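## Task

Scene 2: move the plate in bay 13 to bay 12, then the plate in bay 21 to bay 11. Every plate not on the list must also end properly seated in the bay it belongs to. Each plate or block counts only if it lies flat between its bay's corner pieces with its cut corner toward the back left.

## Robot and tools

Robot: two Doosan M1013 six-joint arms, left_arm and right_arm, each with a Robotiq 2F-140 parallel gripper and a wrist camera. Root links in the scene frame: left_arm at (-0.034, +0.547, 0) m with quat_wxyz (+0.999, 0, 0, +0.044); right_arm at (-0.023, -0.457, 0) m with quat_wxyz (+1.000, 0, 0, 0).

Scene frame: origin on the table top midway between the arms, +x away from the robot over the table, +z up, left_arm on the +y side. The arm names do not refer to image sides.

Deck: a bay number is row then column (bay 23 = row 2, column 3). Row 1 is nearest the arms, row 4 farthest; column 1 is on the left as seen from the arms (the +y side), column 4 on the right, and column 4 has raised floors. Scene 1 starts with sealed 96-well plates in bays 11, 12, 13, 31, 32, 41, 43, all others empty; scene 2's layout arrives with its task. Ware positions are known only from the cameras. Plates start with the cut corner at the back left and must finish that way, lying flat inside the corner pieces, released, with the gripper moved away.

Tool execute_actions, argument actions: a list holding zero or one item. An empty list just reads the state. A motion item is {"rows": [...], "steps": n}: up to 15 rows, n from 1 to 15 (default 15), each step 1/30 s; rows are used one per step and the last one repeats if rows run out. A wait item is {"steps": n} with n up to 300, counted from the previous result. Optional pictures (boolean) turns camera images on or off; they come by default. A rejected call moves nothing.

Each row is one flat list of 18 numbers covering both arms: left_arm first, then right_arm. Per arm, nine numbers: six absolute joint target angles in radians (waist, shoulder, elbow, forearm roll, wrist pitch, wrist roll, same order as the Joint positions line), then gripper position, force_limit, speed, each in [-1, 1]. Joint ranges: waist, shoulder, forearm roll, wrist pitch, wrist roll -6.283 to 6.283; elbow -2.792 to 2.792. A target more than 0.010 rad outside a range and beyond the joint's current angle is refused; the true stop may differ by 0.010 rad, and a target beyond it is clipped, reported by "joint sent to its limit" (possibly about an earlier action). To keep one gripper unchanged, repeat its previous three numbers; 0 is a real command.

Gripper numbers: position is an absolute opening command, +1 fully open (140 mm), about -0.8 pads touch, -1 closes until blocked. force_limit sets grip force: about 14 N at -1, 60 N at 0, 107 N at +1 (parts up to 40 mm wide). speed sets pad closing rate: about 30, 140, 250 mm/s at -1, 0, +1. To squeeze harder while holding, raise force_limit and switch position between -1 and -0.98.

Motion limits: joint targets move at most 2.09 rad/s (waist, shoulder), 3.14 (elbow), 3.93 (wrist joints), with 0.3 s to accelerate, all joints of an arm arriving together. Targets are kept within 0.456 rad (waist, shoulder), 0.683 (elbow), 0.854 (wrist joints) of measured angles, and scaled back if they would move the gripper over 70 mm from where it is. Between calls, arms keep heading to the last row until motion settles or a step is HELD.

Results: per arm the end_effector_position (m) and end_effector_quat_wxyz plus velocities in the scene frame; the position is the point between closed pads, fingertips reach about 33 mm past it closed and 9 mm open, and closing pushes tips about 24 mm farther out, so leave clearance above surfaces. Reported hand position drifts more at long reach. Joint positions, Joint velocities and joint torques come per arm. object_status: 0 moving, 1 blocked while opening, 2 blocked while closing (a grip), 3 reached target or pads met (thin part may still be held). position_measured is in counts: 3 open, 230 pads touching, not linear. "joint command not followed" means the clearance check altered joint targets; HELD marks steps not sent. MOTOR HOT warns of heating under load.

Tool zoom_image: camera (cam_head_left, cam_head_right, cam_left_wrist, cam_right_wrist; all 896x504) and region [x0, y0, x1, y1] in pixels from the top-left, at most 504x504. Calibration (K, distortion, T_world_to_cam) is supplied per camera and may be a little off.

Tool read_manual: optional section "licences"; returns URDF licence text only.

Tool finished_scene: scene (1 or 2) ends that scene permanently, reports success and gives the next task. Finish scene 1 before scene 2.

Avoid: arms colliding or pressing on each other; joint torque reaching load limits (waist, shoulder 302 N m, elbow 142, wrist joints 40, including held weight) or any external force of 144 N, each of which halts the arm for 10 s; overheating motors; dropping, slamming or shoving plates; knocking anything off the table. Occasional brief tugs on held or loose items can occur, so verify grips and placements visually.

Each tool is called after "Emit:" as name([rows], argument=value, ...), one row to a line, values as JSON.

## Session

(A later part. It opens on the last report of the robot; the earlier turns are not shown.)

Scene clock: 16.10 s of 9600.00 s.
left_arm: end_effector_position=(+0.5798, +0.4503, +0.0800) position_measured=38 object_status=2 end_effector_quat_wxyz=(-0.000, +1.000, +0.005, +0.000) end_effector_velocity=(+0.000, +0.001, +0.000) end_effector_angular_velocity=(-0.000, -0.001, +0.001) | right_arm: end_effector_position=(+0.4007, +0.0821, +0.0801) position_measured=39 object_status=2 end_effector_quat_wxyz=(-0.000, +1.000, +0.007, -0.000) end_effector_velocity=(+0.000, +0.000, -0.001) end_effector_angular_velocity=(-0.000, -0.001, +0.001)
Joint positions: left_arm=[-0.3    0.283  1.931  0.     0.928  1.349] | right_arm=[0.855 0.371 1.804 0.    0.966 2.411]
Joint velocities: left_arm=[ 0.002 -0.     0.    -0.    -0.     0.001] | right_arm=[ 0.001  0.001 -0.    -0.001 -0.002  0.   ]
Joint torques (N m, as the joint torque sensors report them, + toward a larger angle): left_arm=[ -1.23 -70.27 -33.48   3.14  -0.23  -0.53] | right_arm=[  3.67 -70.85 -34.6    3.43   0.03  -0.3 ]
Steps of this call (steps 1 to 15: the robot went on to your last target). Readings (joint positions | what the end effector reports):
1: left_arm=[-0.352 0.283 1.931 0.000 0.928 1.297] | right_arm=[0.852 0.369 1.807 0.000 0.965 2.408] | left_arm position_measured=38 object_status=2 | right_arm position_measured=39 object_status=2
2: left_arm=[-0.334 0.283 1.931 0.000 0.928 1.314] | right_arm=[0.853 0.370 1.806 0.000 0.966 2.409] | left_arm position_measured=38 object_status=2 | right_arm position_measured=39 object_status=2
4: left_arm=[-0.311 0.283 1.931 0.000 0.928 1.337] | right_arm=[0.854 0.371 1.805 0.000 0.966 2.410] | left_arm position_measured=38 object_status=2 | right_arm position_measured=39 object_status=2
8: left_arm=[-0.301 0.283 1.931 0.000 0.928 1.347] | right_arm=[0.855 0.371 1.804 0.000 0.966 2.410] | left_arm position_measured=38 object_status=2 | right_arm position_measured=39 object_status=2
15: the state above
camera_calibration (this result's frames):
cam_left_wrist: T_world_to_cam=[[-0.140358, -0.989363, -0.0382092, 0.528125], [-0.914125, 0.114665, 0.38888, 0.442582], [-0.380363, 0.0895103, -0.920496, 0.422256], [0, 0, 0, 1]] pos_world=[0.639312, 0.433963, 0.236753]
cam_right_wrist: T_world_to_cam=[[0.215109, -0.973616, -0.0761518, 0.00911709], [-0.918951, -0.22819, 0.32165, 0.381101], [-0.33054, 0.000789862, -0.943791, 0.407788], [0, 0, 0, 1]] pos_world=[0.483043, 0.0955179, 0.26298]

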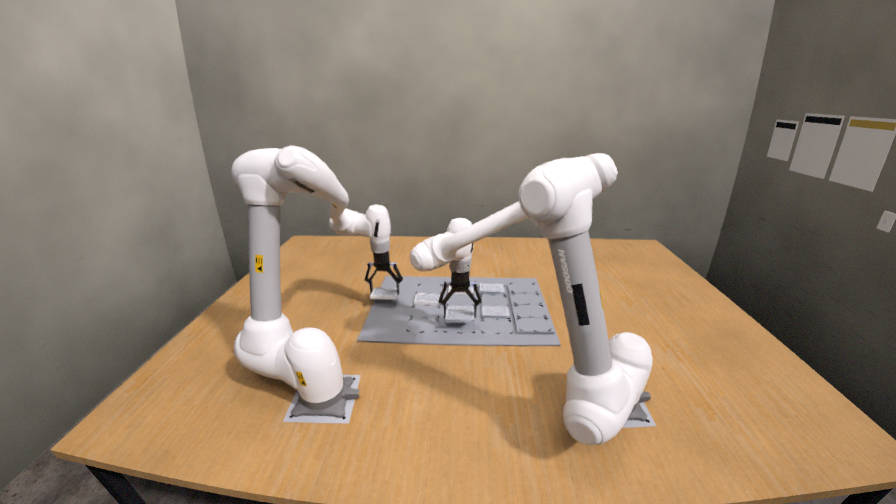

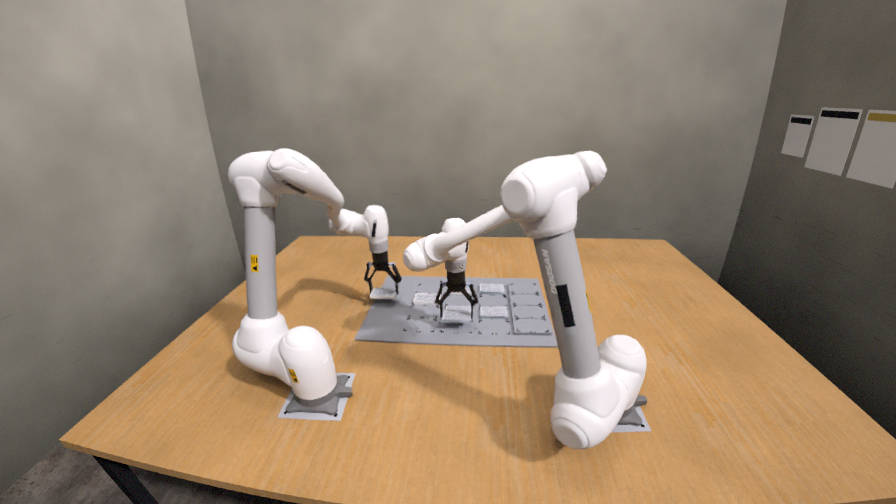

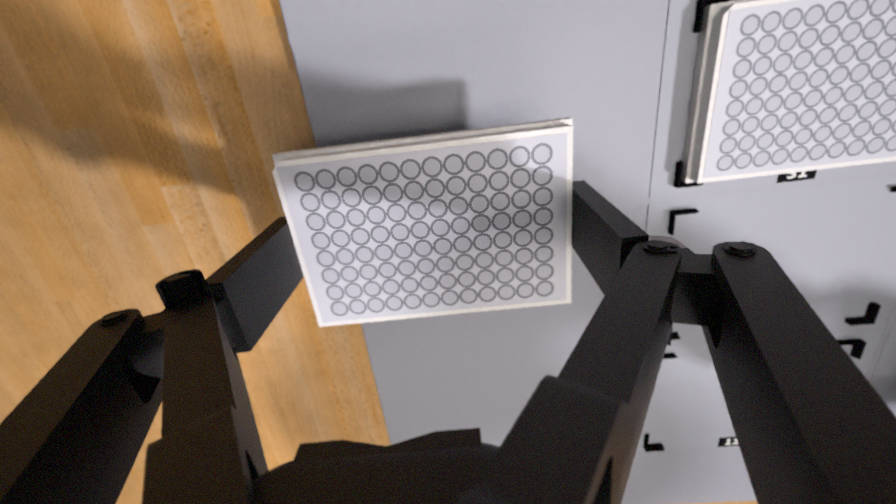

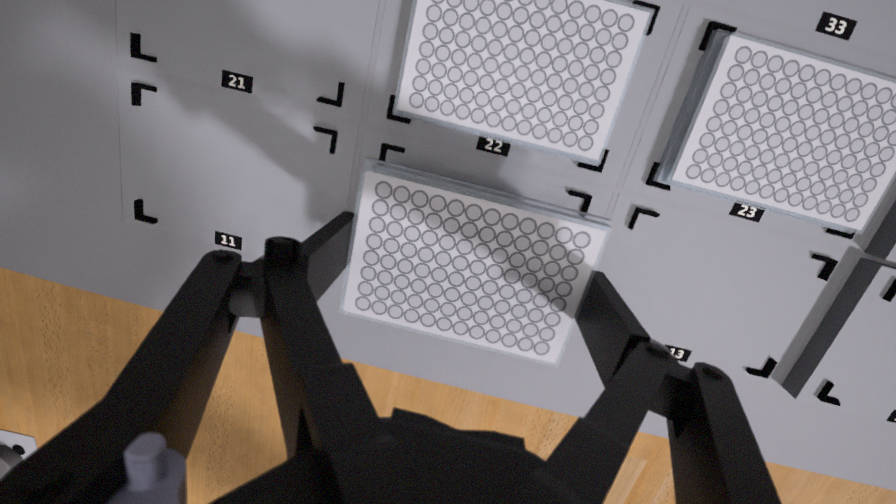

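Emit:
execute_actions([
  {"rows": [[-0.3,0.2832,1.9308,0,0.9276,1.3488,-1,0,-0.7,0.8552,0.4153,1.8350,0,0.8913,2.4110,-1,0,-0.7]], "steps": 12},
], pictures=false)

Emit:
execute_actions([
  {"rows": [[-0.3,0.2832,1.9308,0,0.9276,1.3488,-1,0,-0.7,0.8552,0.4177,1.8365,0,0.8874,2.4110,-1,0,-0.7],[-0.3,0.2832,1.9308,0,0.9276,1.3488,-1,0,-0.7,0.8552,0.4177,1.8365,0,0.8874,2.4110,-1,0,-0.7],[-0.3,0.2832,1.9308,0,0.9276,1.3488,-1,0,-0.7,0.8552,0.4177,1.8365,0,0.8874,2.4110,-1,0,-0.7],[-0.3,0.2832,1.9308,0,0.9276,1.3488,-1,0,-0.7,0.8552,0.4200,1.8379,0,0.8837,2.4110,-1,0,-0.7]], "steps": 13},
])

Scene clock: 21.30 s of 9600.00 s.
left_arm: end_effector_position=(+0.5798, +0.4503, +0.0800) position_measured=38 object_status=2 end_effector_quat_wxyz=(-0.000, +1.000, +0.005, -0.000) end_effector_velocity=(+0.000, -0.000, -0.000) end_effector_angular_velocity=(+0.000, -0.000, -0.001) | right_arm: end_effector_position=(+0.4005, +0.0823, +0.0364) position_measured=39 object_status=2 end_effector_quat_wxyz=(-0.000, +1.000, +0.007, +0.000) end_effector_velocity=(-0.000, -0.000, -0.005) end_effector_angular_velocity=(+0.001, +0.000, -0.001)
Joint positions: left_arm=[-0.3    0.283  1.931 -0.     0.928  1.349] | right_arm=[ 0.855  0.415  1.835 -0.     0.892  2.411]
Joint velocities: left_arm=[-0.001  0.001 -0.     0.    -0.     0.   ] | right_arm=[-0.     0.004  0.004  0.001 -0.009  0.   ]
Joint torques (N m, as the joint torque sensors report them, + toward a larger angle): left_arm=[ -1.59 -67.13 -35.23   3.31  -0.49  -0.52] | right_arm=[  2.87 -74.27 -33.41   3.19  -0.4   -0.14]
Steps of this call (steps 1 to 15: the robot went on to your last target; steps 16 to 90: nothing new was sent; then 1.80 s passed at rest; steps 91 to 102: all 12 steps of this action). Readings (joint positions | what the end effector reports):
91: left_arm=[-0.300 0.283 1.931 -0.000 0.928 1.349] | right_arm=[0.855 0.372 1.804 -0.000 0.966 2.411] | left_arm position_measured=38 object_status=2 | right_arm position_measured=39 object_status=2
92: left_arm=[-0.300 0.283 1.931 -0.000 0.928 1.349] | right_arm=[0.855 0.376 1.806 -0.000 0.958 2.411] | left_arm position_measured=38 object_status=2 | right_arm position_measured=39 object_status=2
94: left_arm=[-0.300 0.283 1.931 -0.000 0.928 1.349] | right_arm=[0.855 0.397 1.822 -0.000 0.922 2.411] | left_arm position_measured=38 object_status=2 | right_arm position_measured=39 object_status=2
98: left_arm=[-0.300 0.283 1.931 -0.000 0.928 1.349] | right_arm=[0.855 0.413 1.833 -0.000 0.895 2.411] | left_arm position_measured=38 object_status=2 | right_arm position_measured=39 object_status=2
102: the state above

Scene clock: 21.73 s of 9600.00 s.
left_arm: end_effector_position=(+0.5798, +0.4503, +0.0800) position_measured=38 object_status=2 end_effector_quat_wxyz=(-0.000, +1.000, +0.005, -0.000) end_effector_velocity=(+0.000, +0.000, -0.000) end_effector_angular_velocity=(+0.000, -0.000, -0.001) | right_arm: end_effector_position=(+0.4005, +0.0823, +0.0316) position_measured=39 object_status=2 end_effector_quat_wxyz=(-0.000, +1.000, +0.007, -0.000) end_effector_velocity=(-0.000, +0.000, -0.000) end_effector_angular_velocity=(+0.001, -0.000, -0.000)
Joint positions: left_arm=[-0.3    0.283  1.931 -0.     0.928  1.349] | right_arm=[0.855 0.42  1.838 0.    0.884 2.411]
Joint velocities: left_arm=[-0.     0.     0.     0.    -0.001  0.   ] | right_arm=[ 0.    -0.     0.001  0.001 -0.001  0.   ]
Joint torques (N m, as the joint torque sensors report them, + toward a larger angle): left_arm=[ -1.95 -66.48 -35.08   3.29  -0.12  -0.36] | right_arm=[  2.62 -73.93 -32.56   3.19  -0.1   -0.24]
Steps of this call (steps 1 to 13: all 13 steps of this action). Readings (joint positions | what the end effector reports):
1: left_arm=[-0.300 0.283 1.931 0.000 0.928 1.349] | right_arm=[0.855 0.415 1.835 -0.000 0.892 2.411] | left_arm position_measured=38 object_status=2 | right_arm position_measured=39 object_status=2
2: left_arm=[-0.300 0.283 1.931 -0.000 0.928 1.349] | right_arm=[0.855 0.416 1.835 0.000 0.890 2.411] | left_arm position_measured=38 object_status=2 | right_arm position_measured=39 object_status=2
4: left_arm=[-0.300 0.283 1.931 -0.000 0.928 1.349] | right_arm=[0.855 0.417 1.836 0.000 0.889 2.411] | left_arm position_measured=38 object_status=2 | right_arm position_measured=39 object_status=2
8: left_arm=[-0.300 0.283 1.931 -0.000 0.928 1.349] | right_arm=[0.855 0.419 1.838 0.000 0.885 2.411] | left_arm position_measured=38 object_status=2 | right_arm position_measured=39 object_status=2
13: the state above
camera_calibration (this result's frames):
cam_left_wrist: T_world_to_cam=[[-0.140325, -0.989368, -0.0381963, 0.528155], [-0.914112, 0.114637, 0.38892, 0.442595], [-0.380406, 0.0894909, -0.92048, 0.422263], [0, 0, 0, 1]] pos_world=[0.639326, 0.434013, 0.236724]
cam_right_wrist: T_world_to_cam=[[0.215152, -0.973608, -0.0761379, 0.00563516], [-0.918946, -0.228225, 0.32164, 0.39652], [-0.330527, 0.000765222, -0.943796, 0.361966], [0, 0, 0, 1]] pos_world=[0.482808, 0.0957054, 0.214515]

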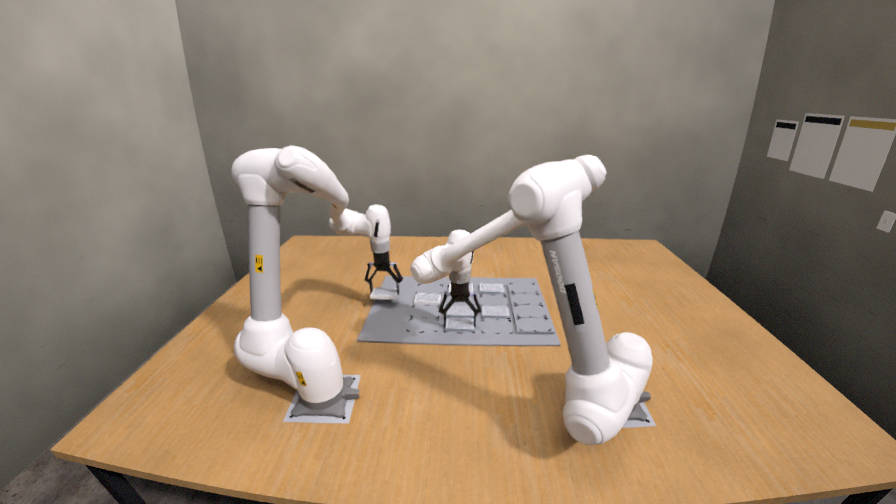

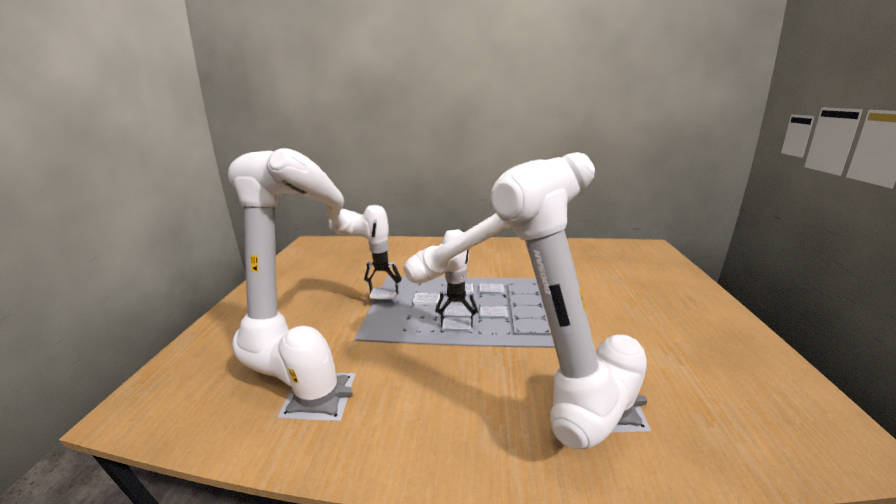

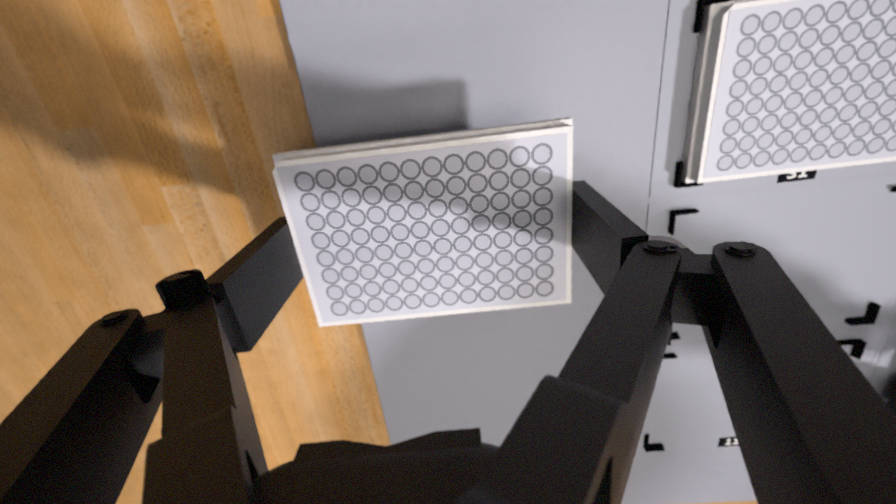

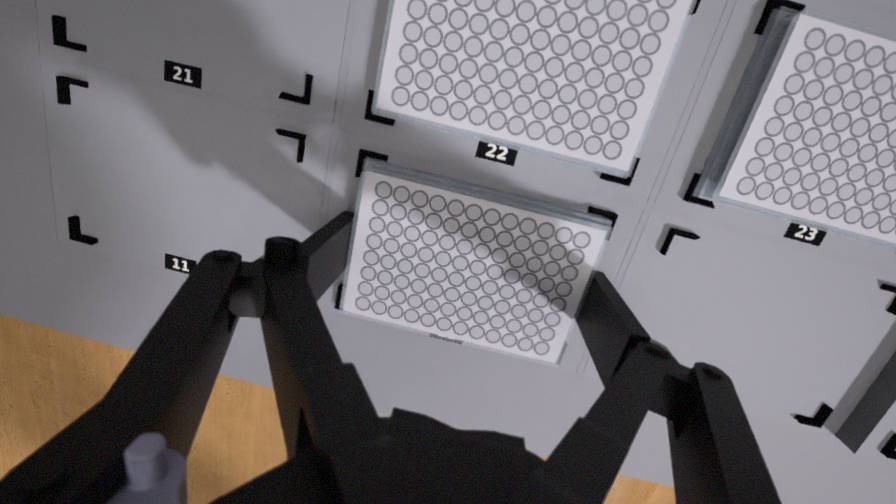

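Emit:
execute_actions([
  {"rows": [[-0.3,0.2832,1.9308,0,0.9276,1.3488,-1,0,-0.7,0.8552,0.4213,1.8387,0,0.8816,2.4110,-1,0,-0.7]], "steps": 12},
], pictures=false)

Scene clock: 23.60 s of 9600.00 s.
left_arm: end_effector_position=(+0.5798, +0.4503, +0.0800) position_measured=38 object_status=2 end_effector_quat_wxyz=(-0.000, +1.000, +0.005, -0.000) end_effector_velocity=(-0.000, -0.000, +0.000) end_effector_angular_velocity=(+0.000, +0.000, -0.000) | right_arm: end_effector_position=(+0.4005, +0.0823, +0.0303) position_measured=39 object_status=2 end_effector_quat_wxyz=(-0.000, +1.000, +0.007, +0.000) end_effector_velocity=(-0.000, -0.001, -0.000) end_effector_angular_velocity=(-0.002, +0.001, +0.000)
Joint positions: left_arm=[-0.3    0.283  1.931  0.     0.928  1.349] | right_arm=[0.855 0.421 1.839 0.    0.882 2.411]
Joint velocities: left_arm=[-0.001 -0.001  0.     0.     0.001 -0.001] | right_arm=[-0.     0.     0.    -0.001  0.002 -0.   ]
Joint torques (N m, as the joint torque sensors report them, + toward a larger angle): left_arm=[  3.24 -67.26 -34.41   3.38  -0.4   -0.34] | right_arm=[ -0.12 -72.71 -29.8    2.67   0.92  -0.33]
Steps of this call (steps 1 to 15: the robot went on to your last target; steps 16 to 44: nothing new was sent; steps 45 to 56: all 12 steps of this action). Readings (joint positions | what the end effector reports):
45: left_arm=[-0.300 0.283 1.931 -0.000 0.928 1.349] | right_arm=[0.855 0.420 1.838 0.000 0.884 2.411] | left_arm position_measured=38 object_status=2 | right_arm position_measured=39 object_status=2
46: left_arm=[-0.300 0.283 1.931 -0.000 0.928 1.349] | right_arm=[0.855 0.420 1.838 0.000 0.883 2.411] | left_arm position_measured=38 object_status=2 | right_arm position_measured=39 object_status=2
48: left_arm=[-0.300 0.283 1.931 0.000 0.928 1.349] | right_arm=[0.855 0.421 1.838 0.000 0.882 2.411] | left_arm position_measured=38 object_status=2 | right_arm position_measured=39 object_status=2
52: left_arm=[-0.300 0.283 1.931 -0.000 0.928 1.349] | right_arm=[0.855 0.421 1.839 0.000 0.882 2.411] | left_arm position_measured=38 object_status=2 | right_arm position_measured=39 object_status=2
56: the state above

Emit:
execute_actions([
  {"rows": [[-0.3,0.2832,1.9308,0,0.9276,1.3488,-1,0,-0.7,0.8552,0.4213,1.8387,0,0.8816,2.4110,1,0,-0.5]], "steps": 12},
], pictures=false)

Emit:
execute_actions([
  {"rows": [[-0.3,0.2832,1.9308,0,0.9276,1.3488,-1,0,-0.7,0.8552,0.3714,1.8038,0,0.9664,2.4110,1,0,-0.5]], "steps": 13},
])

Emit:
execute_actions([
  {"rows": [[-0.3,0.2832,1.9308,0,0.9276,1.3488,-1,0,-0.7,0.4259,0.5771,1.4768,0,1.0877,1.9817,1,0,-0.5]], "steps": 12},
], pictures=false)

Emit:
execute_actions([
  {"rows": [[-0.7582,0.1552,2.0982,0,0.8882,0.8906,-1,0,-0.7,0.4259,0.5771,1.4768,0,1.0877,1.9817,1,0,-0.5]], "steps": 15},
], pictures=false)

Emit:
execute_actions([
  {"steps": 20},
])

Emit:
zoom_image(camera="cam_left_wrist", region=[280, 70, 600, 170])

Scene clock: 28.80 s of 9600.00 s.
left_arm: end_effector_position=(+0.5798, +0.4503, +0.0800) position_measured=38 object_status=2 end_effector_quat_wxyz=(-0.000, +1.000, +0.005, -0.000) end_effector_velocity=(+0.000, +0.001, +0.001) end_effector_angular_velocity=(+0.000, -0.001, +0.002) | right_arm: end_effector_position=(+0.4004, +0.0822, +0.0302) position_measured=3 object_status=0 end_effector_quat_wxyz=(+0.000, +1.000, +0.008, -0.000) end_effector_velocity=(+0.000, +0.000, -0.000) end_effector_angular_velocity=(+0.001, -0.000, +0.000)
Joint positions: left_arm=[-0.3    0.283  1.931 -0.     0.928  1.349] | right_arm=[ 0.855  0.421  1.839 -0.     0.882  2.411]
Joint velocities: left_arm=[ 0.002 -0.001 -0.     0.     0.     0.   ] | right_arm=[ 0.     0.     0.    -0.    -0.001 -0.   ]
Joint torques (N m, as the joint torque sensors report them, + toward a larger angle): left_arm=[  0.36 -66.14 -35.6    3.25  -0.38  -0.29] | right_arm=[  1.95 -73.49 -32.05   3.3    0.02  -0.28]
Steps of this call (steps 1 to 15: the robot went on to your last target; steps 16 to 90: nothing new was sent; then 1.80 s passed at rest; steps 91 to 102: all 12 steps of this action). Readings (joint positions | what the end effector reports):
91: left_arm=[-0.300 0.283 1.931 -0.000 0.928 1.349] | right_arm=[0.855 0.421 1.839 -0.000 0.882 2.411] | left_arm position_measured=38 object_status=2 | right_arm position_measured=39 object_status=0
92: left_arm=[-0.300 0.283 1.931 -0.000 0.928 1.349] | right_arm=[0.855 0.421 1.839 -0.000 0.882 2.411] | left_arm position_measured=38 object_status=2 | right_arm position_measured=39 object_status=0
94: left_arm=[-0.300 0.283 1.931 0.000 0.928 1.349] | right_arm=[0.855 0.421 1.839 -0.000 0.882 2.411] | left_arm position_measured=38 object_status=2 | right_arm position_measured=27 object_status=0
98: left_arm=[-0.300 0.283 1.931 -0.000 0.928 1.349] | right_arm=[0.855 0.421 1.839 -0.000 0.882 2.411] | left_arm position_measured=38 object_status=2 | right_arm position_measured=9 object_status=0
102: the state above

Scene clock: 29.23 s of 9600.00 s.
left_arm: end_effector_position=(+0.5798, +0.4503, +0.0800) position_measured=38 object_status=2 end_effector_quat_wxyz=(-0.000, +1.000, +0.005, -0.000) end_effector_velocity=(+0.000, -0.000, +0.001) end_effector_angular_velocity=(-0.000, -0.002, -0.001) | right_arm: end_effector_position=(+0.4005, +0.0822, +0.0796) position_measured=3 object_status=3 end_effector_quat_wxyz=(+0.000, +1.000, +0.007, -0.000) end_effector_velocity=(-0.000, +0.001, +0.005) end_effector_angular_velocity=(+0.002, -0.001, -0.001)
Joint positions: left_arm=[-0.3    0.283  1.931 -0.     0.928  1.349] | right_arm=[ 0.855  0.372  1.804 -0.     0.966  2.411]
Joint velocities: left_arm=[-0.001 -0.001 -0.     0.    -0.001 -0.   ] | right_arm=[ 0.    -0.005 -0.003  0.001  0.006 -0.   ]
Joint torques (N m, as the joint torque sensors report them, + toward a larger angle): left_arm=[  2.29 -67.22 -34.99   2.86  -0.63  -0.72] | right_arm=[  1.93 -69.77 -34.79   3.45  -0.09  -0.25]
Steps of this call (steps 1 to 13: all 13 steps of this action). Readings (joint positions | what the end effector reports):
1: left_arm=[-0.300 0.283 1.931 -0.000 0.928 1.349] | right_arm=[0.855 0.421 1.839 -0.000 0.882 2.411] | left_arm position_measured=38 object_status=2 | right_arm position_measured=3 object_status=0
2: left_arm=[-0.300 0.283 1.931 -0.000 0.928 1.349] | right_arm=[0.855 0.417 1.836 -0.000 0.890 2.411] | left_arm position_measured=38 object_status=2 | right_arm position_measured=3 object_status=0
4: left_arm=[-0.300 0.283 1.931 -0.000 0.928 1.349] | right_arm=[0.855 0.394 1.819 -0.000 0.929 2.411] | left_arm position_measured=38 object_status=2 | right_arm position_measured=3 object_status=3
8: left_arm=[-0.300 0.283 1.931 -0.000 0.928 1.349] | right_arm=[0.855 0.374 1.806 -0.000 0.962 2.411] | left_arm position_measured=38 object_status=2 | right_arm position_measured=3 object_status=3
13: the state above
camera_calibration (this result's frames):
cam_left_wrist: T_world_to_cam=[[-0.140326, -0.989368, -0.0381964, 0.528155], [-0.914112, 0.114637, 0.38892, 0.442595], [-0.380406, 0.0894911, -0.92048, 0.422263], [0, 0, 0, 1]] pos_world=[0.639326, 0.434013, 0.236724]
cam_right_wrist: T_world_to_cam=[[0.215156, -0.973618, -0.0760052, 0.00925948], [-0.918905, -0.228185, 0.321785, 0.381012], [-0.330639, 0.000607609, -0.943757, 0.407369], [0, 0, 0, 1]] pos_world=[0.482813, 0.0957091, 0.262557]

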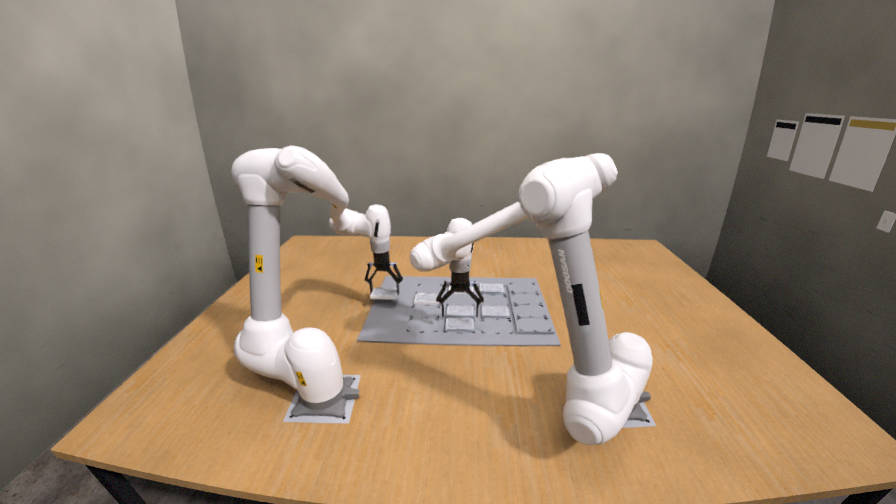

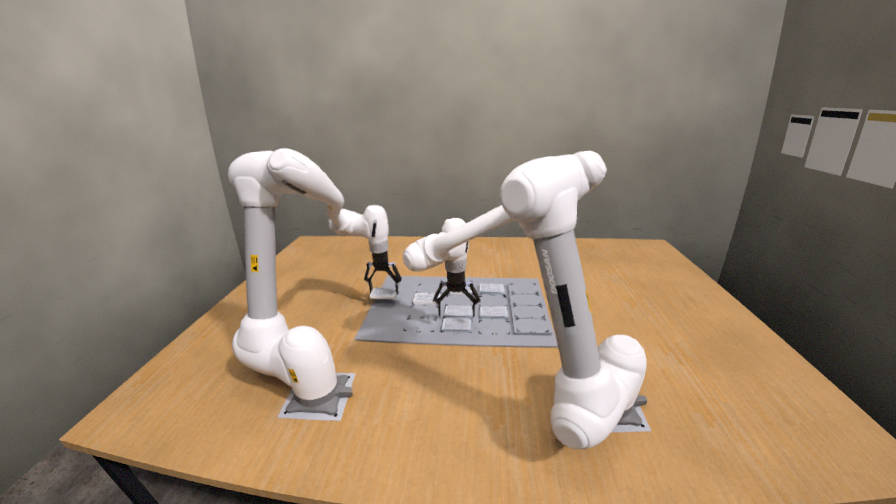

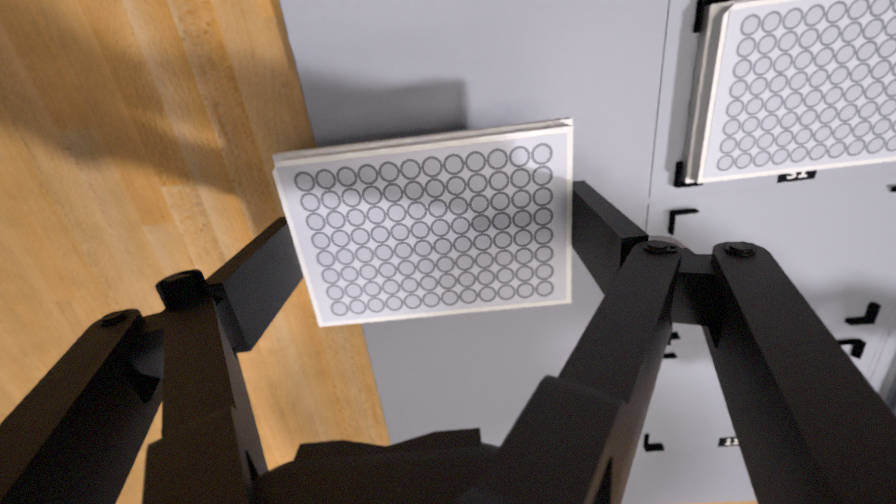

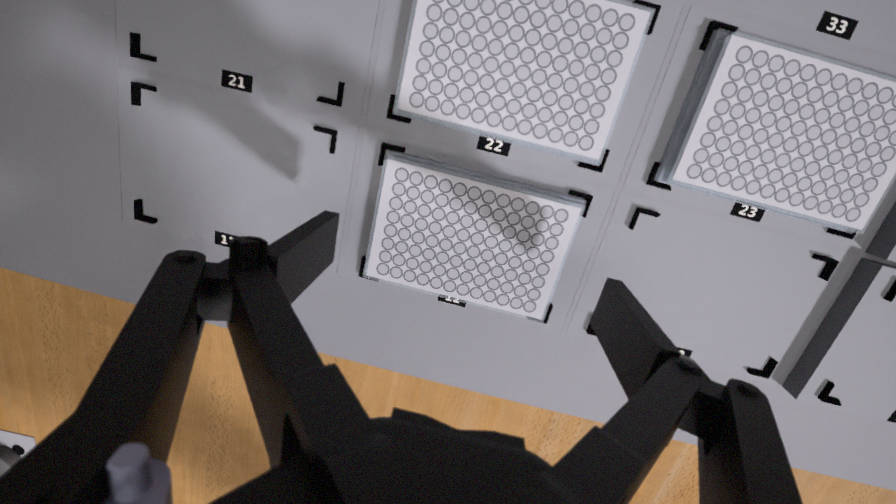

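Scene clock: 29.63 s of 9600.00 s.
left_arm: end_effector_position=(+0.5798, +0.4503, +0.0800) position_measured=38 object_status=2 end_effector_quat_wxyz=(-0.000, +1.000, +0.005, -0.000) end_effector_velocity=(+0.000, +0.002, -0.000) end_effector_angular_velocity=(+0.000, -0.000, +0.002) | right_arm: end_effector_position=(+0.5369, +0.0398, +0.0822) position_measured=3 object_status=3 end_effector_quat_wxyz=(+0.000, +1.000, +0.007, -0.000) end_effector_velocity=(+0.382, -0.169, -0.001) end_effector_angular_velocity=(-0.002, +0.002, -0.000)
Joint positions: left_arm=[-0.3    0.283  1.931  0.     0.928  1.349] | right_arm=[0.68  0.456 1.67  0.    1.016 2.236]
Joint velocities: left_arm=[ 0.002  0.    -0.     0.    -0.001  0.   ] | right_arm=[-0.497  0.241 -0.377 -0.001  0.139 -0.496]
Joint torques (N m, as the joint torque sensors report them, + toward a larger angle): left_arm=[ -0.17 -69.05 -34.25   3.53  -0.61  -0.96] | right_arm=[  0.83 -79.72 -34.21   3.43   0.14  -0.24]
Steps of this call (steps 1 to 12: all 12 steps of this action). Readings (joint positions | what the end effector reports):
1: left_arm=[-0.300 0.283 1.931 -0.000 0.928 1.349] | right_arm=[0.855 0.372 1.804 -0.000 0.966 2.411] | left_arm position_measured=38 object_status=2 | right_arm position_measured=3 object_status=3
2: left_arm=[-0.300 0.283 1.931 -0.000 0.928 1.349] | right_arm=[0.851 0.374 1.800 0.000 0.968 2.407] | left_arm position_measured=38 object_status=2 | right_arm position_measured=3 object_status=3
4: left_arm=[-0.300 0.283 1.931 -0.000 0.928 1.349] | right_arm=[0.820 0.389 1.777 0.000 0.976 2.376] | left_arm position_measured=38 object_status=2 | right_arm position_measured=3 object_status=3
8: left_arm=[-0.300 0.283 1.931 -0.000 0.928 1.349] | right_arm=[0.748 0.423 1.722 0.000 0.997 2.304] | left_arm position_measured=38 object_status=2 | right_arm position_measured=3 object_status=3
12: the state above

Scene clock: 30.13 s of 9600.00 s.
left_arm: end_effector_position=(+0.4799, +0.3100, +0.0810) position_measured=38 object_status=2 end_effector_quat_wxyz=(-0.000, +1.000, +0.005, -0.000) end_effector_velocity=(-0.273, -0.278, -0.001) end_effector_angular_velocity=(-0.001, -0.001, -0.002) | right_arm: end_effector_position=(+0.7103, -0.0715, +0.0802) position_measured=3 object_status=3 end_effector_quat_wxyz=(+0.000, +1.000, +0.007, -0.000) end_effector_velocity=(+0.189, -0.167, -0.006) end_effector_angular_velocity=(+0.000, -0.001, -0.004)
Joint positions: left_arm=[-0.581  0.205  2.034 -0.     0.904  1.068] | right_arm=[0.443 0.569 1.49  0.    1.083 1.999]
Joint velocities: left_arm=[-0.663 -0.186  0.243 -0.    -0.058 -0.661] | right_arm=[-0.28   0.133 -0.21  -0.     0.077 -0.275]
Joint torques (N m, as the joint torque sensors report them, + toward a larger angle): left_arm=[  0.16 -64.8  -33.39   3.05  -0.56  -0.73] | right_arm=[ 23.82 -99.91 -35.61   3.95   0.32   0.14]
Steps of this call (steps 1 to 15: all 15 steps of this action). Readings (joint positions | what the end effector reports):
1: left_arm=[-0.300 0.283 1.931 -0.000 0.928 1.349] | right_arm=[0.663 0.464 1.657 0.000 1.021 2.219] | left_arm position_measured=38 object_status=2 | right_arm position_measured=3 object_status=3
2: left_arm=[-0.304 0.282 1.932 0.000 0.928 1.345] | right_arm=[0.647 0.472 1.645 0.000 1.025 2.203] | left_arm position_measured=38 object_status=2 | right_arm position_measured=3 object_status=3
4: left_arm=[-0.336 0.273 1.944 -0.000 0.925 1.313] | right_arm=[0.613 0.487 1.620 0.000 1.035 2.170] | left_arm position_measured=38 object_status=2 | right_arm position_measured=3 object_status=3
8: left_arm=[-0.427 0.248 1.977 -0.000 0.917 1.222] | right_arm=[0.548 0.519 1.570 0.000 1.053 2.104] | left_arm position_measured=38 object_status=2 | right_arm position_measured=3 object_status=3
15: the state above

Scene clock: 30.80 s of 9600.00 s.
left_arm: end_effector_position=(+0.4025, +0.2453, +0.0799) position_measured=38 object_status=2 end_effector_quat_wxyz=(+0.000, +1.000, +0.005, -0.000) end_effector_velocity=(-0.000, -0.000, +0.000) end_effector_angular_velocity=(+0.000, +0.000, +0.000) | right_arm: end_effector_position=(+0.7217, -0.0816, +0.0799) position_measured=3 object_status=3 end_effector_quat_wxyz=(-0.000, +1.000, +0.007, -0.000) end_effector_velocity=(-0.000, -0.000, +0.001) end_effector_angular_velocity=(-0.000, -0.000, +0.000)
Joint positions: left_arm=[-0.758  0.155  2.098 -0.     0.888  0.891] | right_arm=[0.426 0.577 1.477 0.    1.088 1.982]
Joint velocities: left_arm=[-0.001 -0.     0.     0.     0.    -0.001] | right_arm=[ 0.    -0.001 -0.    -0.001  0.001  0.   ]
Joint torques (N m, as the joint torque sensors report them, + toward a larger angle): left_arm=[ -0.11 -50.06 -33.26   3.02  -0.22  -0.52] | right_arm=[  3.02 -92.06 -37.57   3.7   -0.05  -0.3 ]
Steps of this call (steps 1 to 20: the robot went on to your last target). Readings (joint positions | what the end effector reports):
1: left_arm=[-0.604 0.198 2.042 -0.000 0.902 1.045] | right_arm=[0.435 0.573 1.484 0.000 1.085 1.991] | left_arm position_measured=38 object_status=2 | right_arm position_measured=3 object_status=3
2: left_arm=[-0.627 0.192 2.050 -0.000 0.900 1.022] | right_arm=[0.431 0.575 1.481 0.000 1.086 1.987] | left_arm position_measured=38 object_status=2 | right_arm position_measured=3 object_status=3
4: left_arm=[-0.672 0.179 2.067 -0.000 0.896 0.977] | right_arm=[0.428 0.576 1.478 0.000 1.087 1.984] | left_arm position_measured=38 object_status=2 | right_arm position_measured=3 object_status=3
8: left_arm=[-0.743 0.160 2.092 -0.000 0.890 0.906] | right_arm=[0.426 0.577 1.477 0.000 1.088 1.982] | left_arm position_measured=38 object_status=2 | right_arm position_measured=3 object_status=3
20: the state above
camera_calibration (this result's frames):
cam_left_wrist: T_world_to_cam=[[-0.140303, -0.989372, -0.038191, 0.300357], [-0.914114, 0.114618, 0.38892, 0.304], [-0.380409, 0.0894775, -0.92048, 0.373035], [0, 0, 0, 1]] pos_world=[0.461937, 0.228943, 0.236611]
cam_right_wrist: T_world_to_cam=[[0.215165, -0.973605, -0.0761404, -0.219376], [-0.918942, -0.228238, 0.321642, 0.638774], [-0.330531, 0.000762493, -0.943795, 0.513872], [0, 0, 0, 1]] pos_world=[0.804048, -0.0681851, 0.26283]

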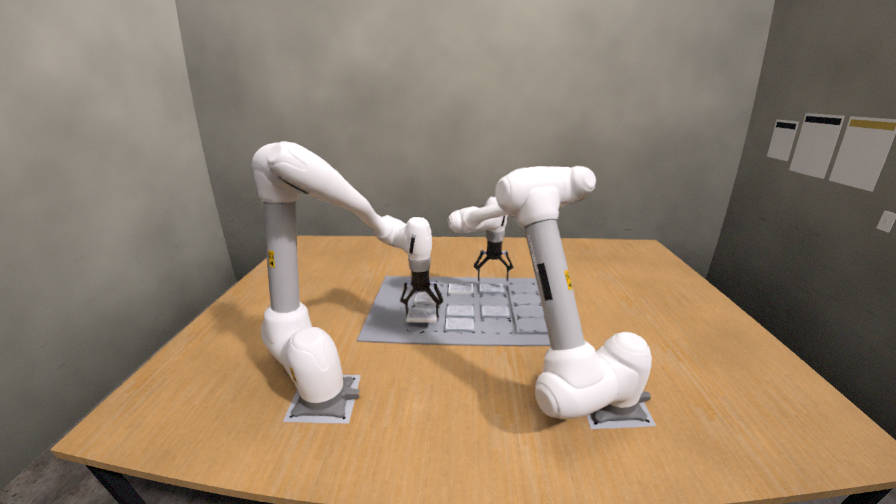

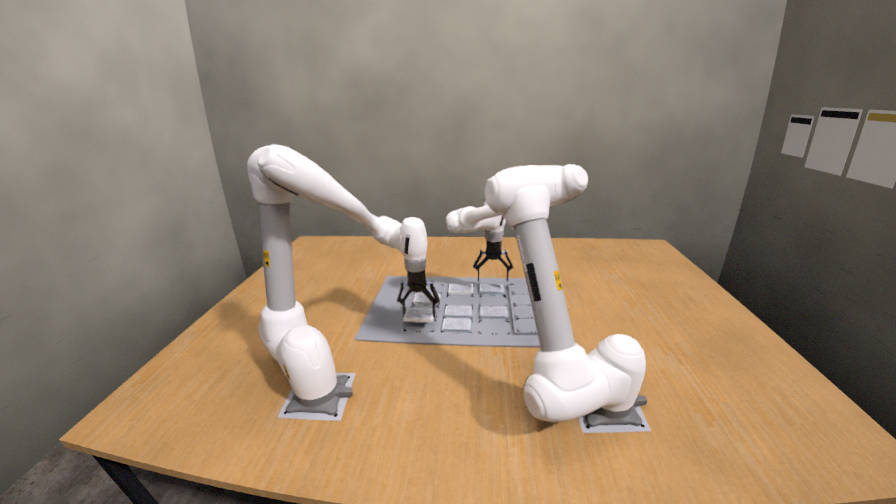

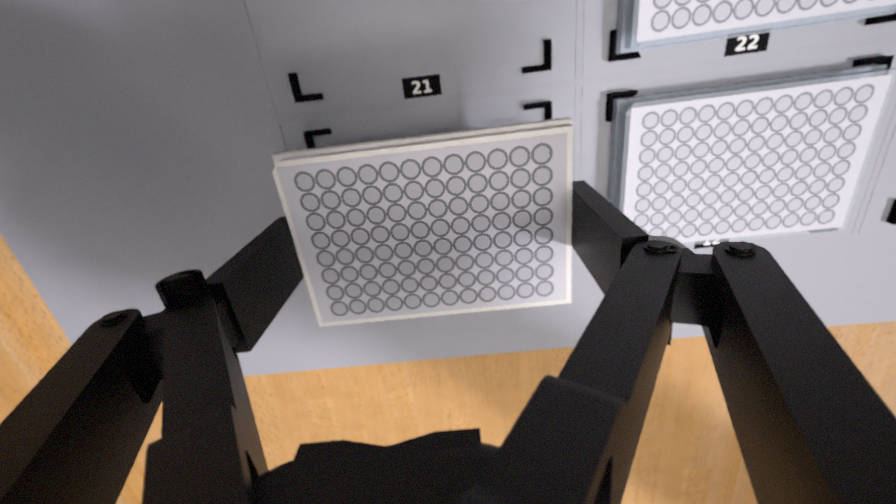

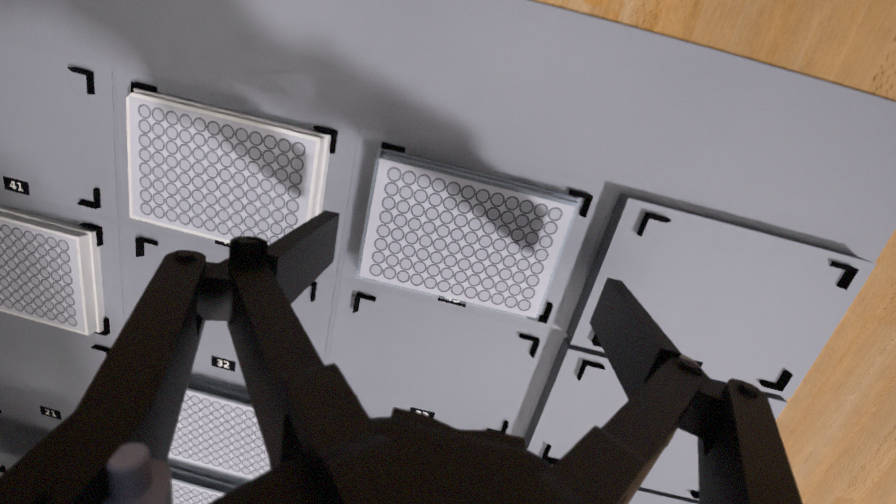

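Region (280, 70, 600, 170) of cam_left_wrist's 896x504 image, scaled by 1.575, with more detail than that image has; it fills the top 158 rows of this view, and the rest is white.

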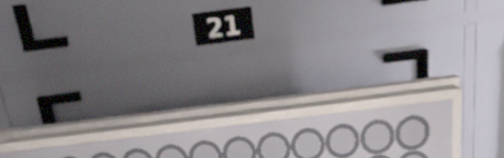

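Emit:
execute_actions([
  {"rows": [[-0.7579,0.2101,2.1337,0,0.7978,0.8909,-1,0,-0.7,0.4280,0.6074,1.5038,0,1.0304,1.9838,1,0,-0.5]], "steps": 13},
], pictures=false)

Emit:
execute_actions([
  {"rows": [[-0.7579,0.2128,2.1351,0,0.7937,0.8909,-1,0,-0.7,0.4280,0.6117,1.5068,0,1.0231,1.9838,1,0,-0.5],[-0.7579,0.2128,2.1351,0,0.7937,0.8909,-1,0,-0.7,0.4280,0.6117,1.5068,0,1.0231,1.9838,1,0,-0.5],[-0.7579,0.2128,2.1351,0,0.7937,0.8909,-1,0,-0.7,0.4280,0.6117,1.5068,0,1.0231,1.9838,1,0,-0.5],[-0.7579,0.2155,2.1365,0,0.7896,0.8909,-1,0,-0.7,0.4280,0.6160,1.5098,0,1.0158,1.9838,1,0,-0.5]], "steps": 13},
])

Scene clock: 36.40 s of 9600.00 s.
left_arm: end_effector_position=(+0.4024, +0.2454, +0.0363) position_measured=38 object_status=2 end_effector_quat_wxyz=(+0.000, +1.000, +0.005, +0.000) end_effector_velocity=(-0.000, +0.000, -0.003) end_effector_angular_velocity=(-0.001, -0.000, +0.001) | right_arm: end_effector_position=(+0.7209, -0.0802, +0.0418) position_measured=3 object_status=3 end_effector_quat_wxyz=(-0.000, +1.000, +0.007, +0.000) end_effector_velocity=(-0.001, +0.001, -0.003) end_effector_angular_velocity=(+0.001, +0.001, -0.000)
Joint positions: left_arm=[-0.758  0.21   2.133  0.     0.798  0.891] | right_arm=[ 0.428  0.607  1.504 -0.     1.031  1.984]
Joint velocities: left_arm=[ 0.001  0.003  0.003 -0.    -0.007  0.   ] | right_arm=[ 0.001  0.002  0.002  0.001 -0.003  0.001]
Joint torques (N m, as the joint torque sensors report them, + toward a larger angle): left_arm=[  2.48 -60.37 -29.46   2.82  -0.1   -0.36] | right_arm=[  3.8  -96.8  -37.08   3.67   0.37  -0.35]
Steps of this call (steps 1 to 15: the robot went on to your last target; steps 16 to 90: nothing new was sent; then 2.17 s passed at rest; steps 91 to 103: all 13 steps of this action). Readings (joint positions | what the end effector reports):
91: left_arm=[-0.758 0.155 2.098 0.000 0.888 0.891] | right_arm=[0.426 0.577 1.477 -0.000 1.087 1.982] | left_arm position_measured=38 object_status=2 | right_arm position_measured=3 object_status=3
92: left_arm=[-0.758 0.159 2.101 0.000 0.880 0.891] | right_arm=[0.426 0.581 1.480 -0.000 1.079 1.982] | left_arm position_measured=38 object_status=2 | right_arm position_measured=3 object_status=3
94: left_arm=[-0.758 0.184 2.118 0.000 0.839 0.891] | right_arm=[0.427 0.597 1.494 -0.000 1.051 1.982] | left_arm position_measured=38 object_status=2 | right_arm position_measured=3 object_status=3
98: left_arm=[-0.758 0.207 2.132 0.000 0.803 0.891] | right_arm=[0.428 0.606 1.502 -0.000 1.033 1.983] | left_arm position_measured=38 object_status=2 | right_arm position_measured=3 object_status=3
103: the state above

Scene clock: 36.83 s of 9600.00 s.
left_arm: end_effector_position=(+0.4025, +0.2454, +0.0321) position_measured=38 object_status=2 end_effector_quat_wxyz=(+0.000, +1.000, +0.005, -0.000) end_effector_velocity=(+0.000, -0.000, -0.001) end_effector_angular_velocity=(-0.000, -0.001, -0.001) | right_arm: end_effector_position=(+0.7210, -0.0801, +0.0316) position_measured=3 object_status=3 end_effector_quat_wxyz=(-0.000, +1.000, +0.007, -0.000) end_effector_velocity=(+0.000, -0.000, +0.000) end_effector_angular_velocity=(+0.000, -0.002, +0.000)
Joint positions: left_arm=[-0.758  0.215  2.136 -0.     0.79   0.891] | right_arm=[0.428 0.616 1.51  0.    1.016 1.984]
Joint velocities: left_arm=[-0.     0.001  0.     0.    -0.002  0.   ] | right_arm=[-0.    -0.001  0.001 -0.001 -0.002 -0.   ]
Joint torques (N m, as the joint torque sensors report them, + toward a larger angle): left_arm=[ -0.39 -57.06 -30.73   3.12  -0.61  -0.48] | right_arm=[  1.89 -93.42 -35.95   3.66  -0.41  -0.2 ]
Steps of this call (steps 1 to 13: all 13 steps of this action). Readings (joint positions | what the end effector reports):
1: left_arm=[-0.758 0.210 2.134 0.000 0.798 0.891] | right_arm=[0.428 0.607 1.504 0.000 1.030 1.984] | left_arm position_measured=38 object_status=2 | right_arm position_measured=3 object_status=3
2: left_arm=[-0.758 0.211 2.134 0.000 0.797 0.891] | right_arm=[0.428 0.608 1.504 0.000 1.028 1.984] | left_arm position_measured=38 object_status=2 | right_arm position_measured=3 object_status=3
4: left_arm=[-0.758 0.212 2.135 -0.000 0.795 0.891] | right_arm=[0.428 0.611 1.506 0.000 1.025 1.984] | left_arm position_measured=38 object_status=2 | right_arm position_measured=3 object_status=3
8: left_arm=[-0.758 0.215 2.136 -0.000 0.791 0.891] | right_arm=[0.428 0.615 1.509 0.000 1.018 1.984] | left_arm position_measured=38 object_status=2 | right_arm position_measured=3 object_status=3
13: the state above
camera_calibration (this result's frames):
cam_left_wrist: T_world_to_cam=[[-0.140279, -0.989375, -0.0381915, 0.298679], [-0.91412, 0.114597, 0.388911, 0.322588], [-0.380403, 0.0894678, -0.920483, 0.329008], [0, 0, 0, 1]] pos_world=[0.461938, 0.229102, 0.188795]
cam_right_wrist: T_world_to_cam=[[0.215112, -0.973614, -0.0761705, -0.22134], [-0.918953, -0.228198, 0.321638, 0.65398], [-0.330533, 0.000809085, -0.943794, 0.46804], [0, 0, 0, 1]] pos_world=[0.803292, -0.0666414, 0.214529]

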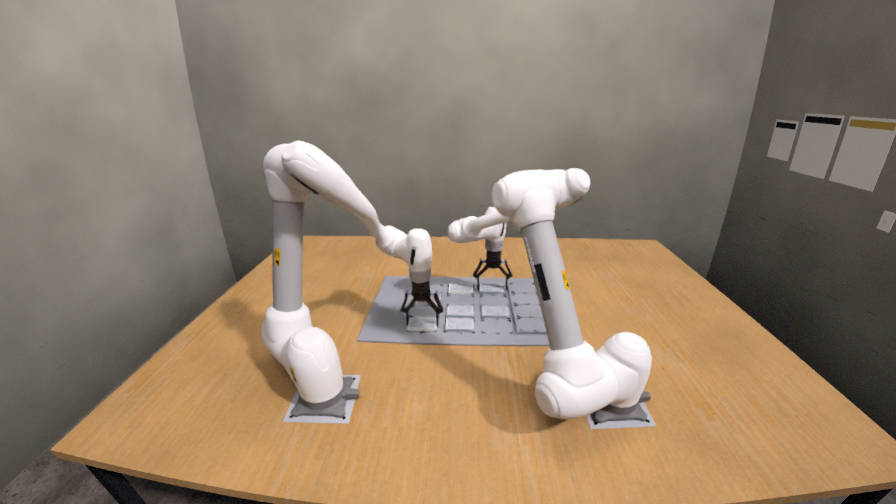

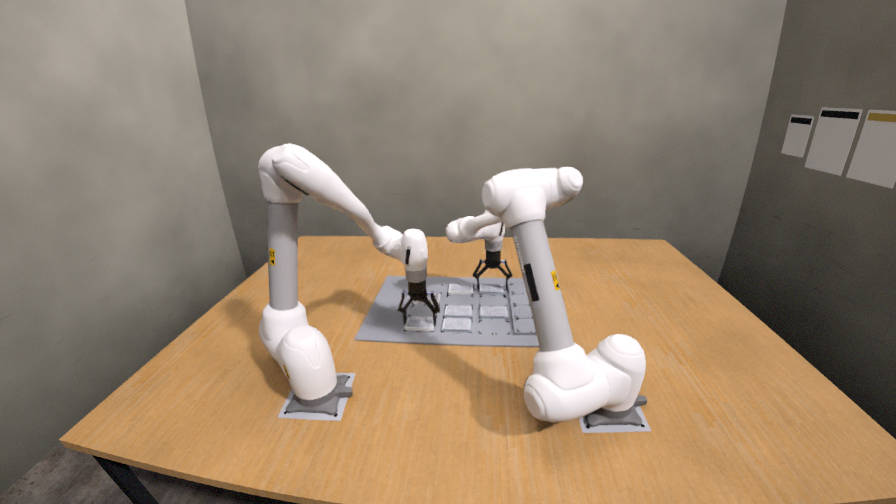

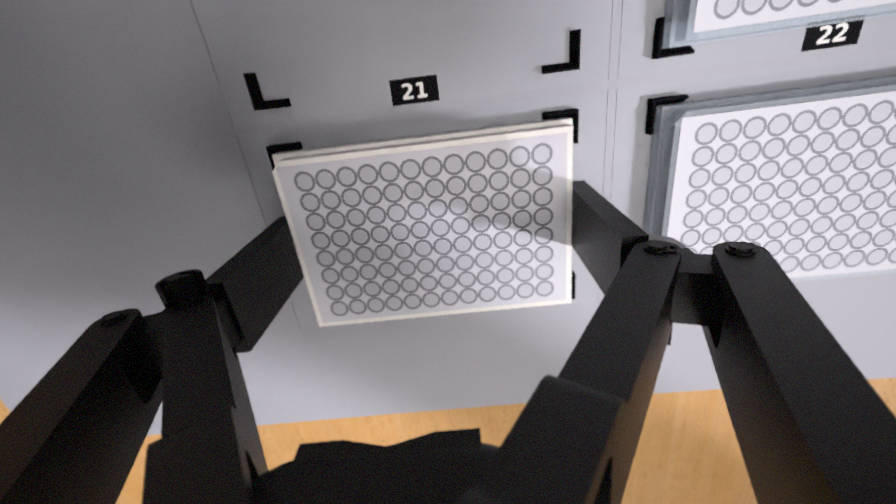

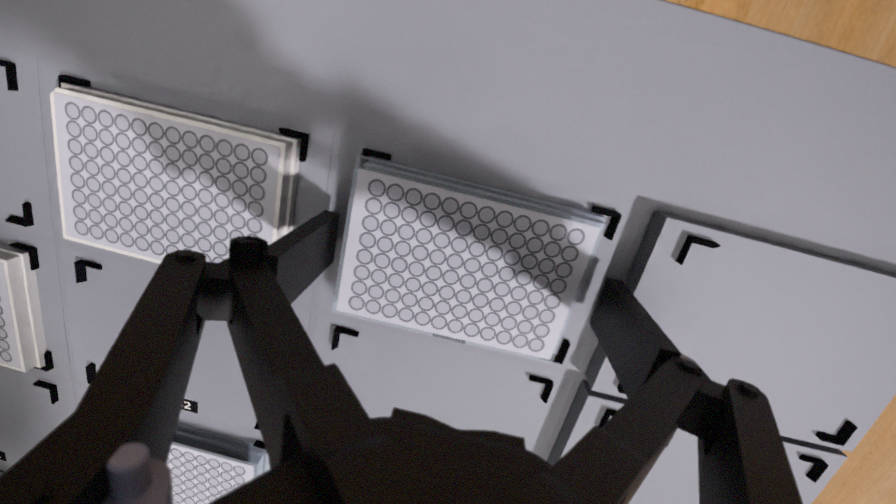

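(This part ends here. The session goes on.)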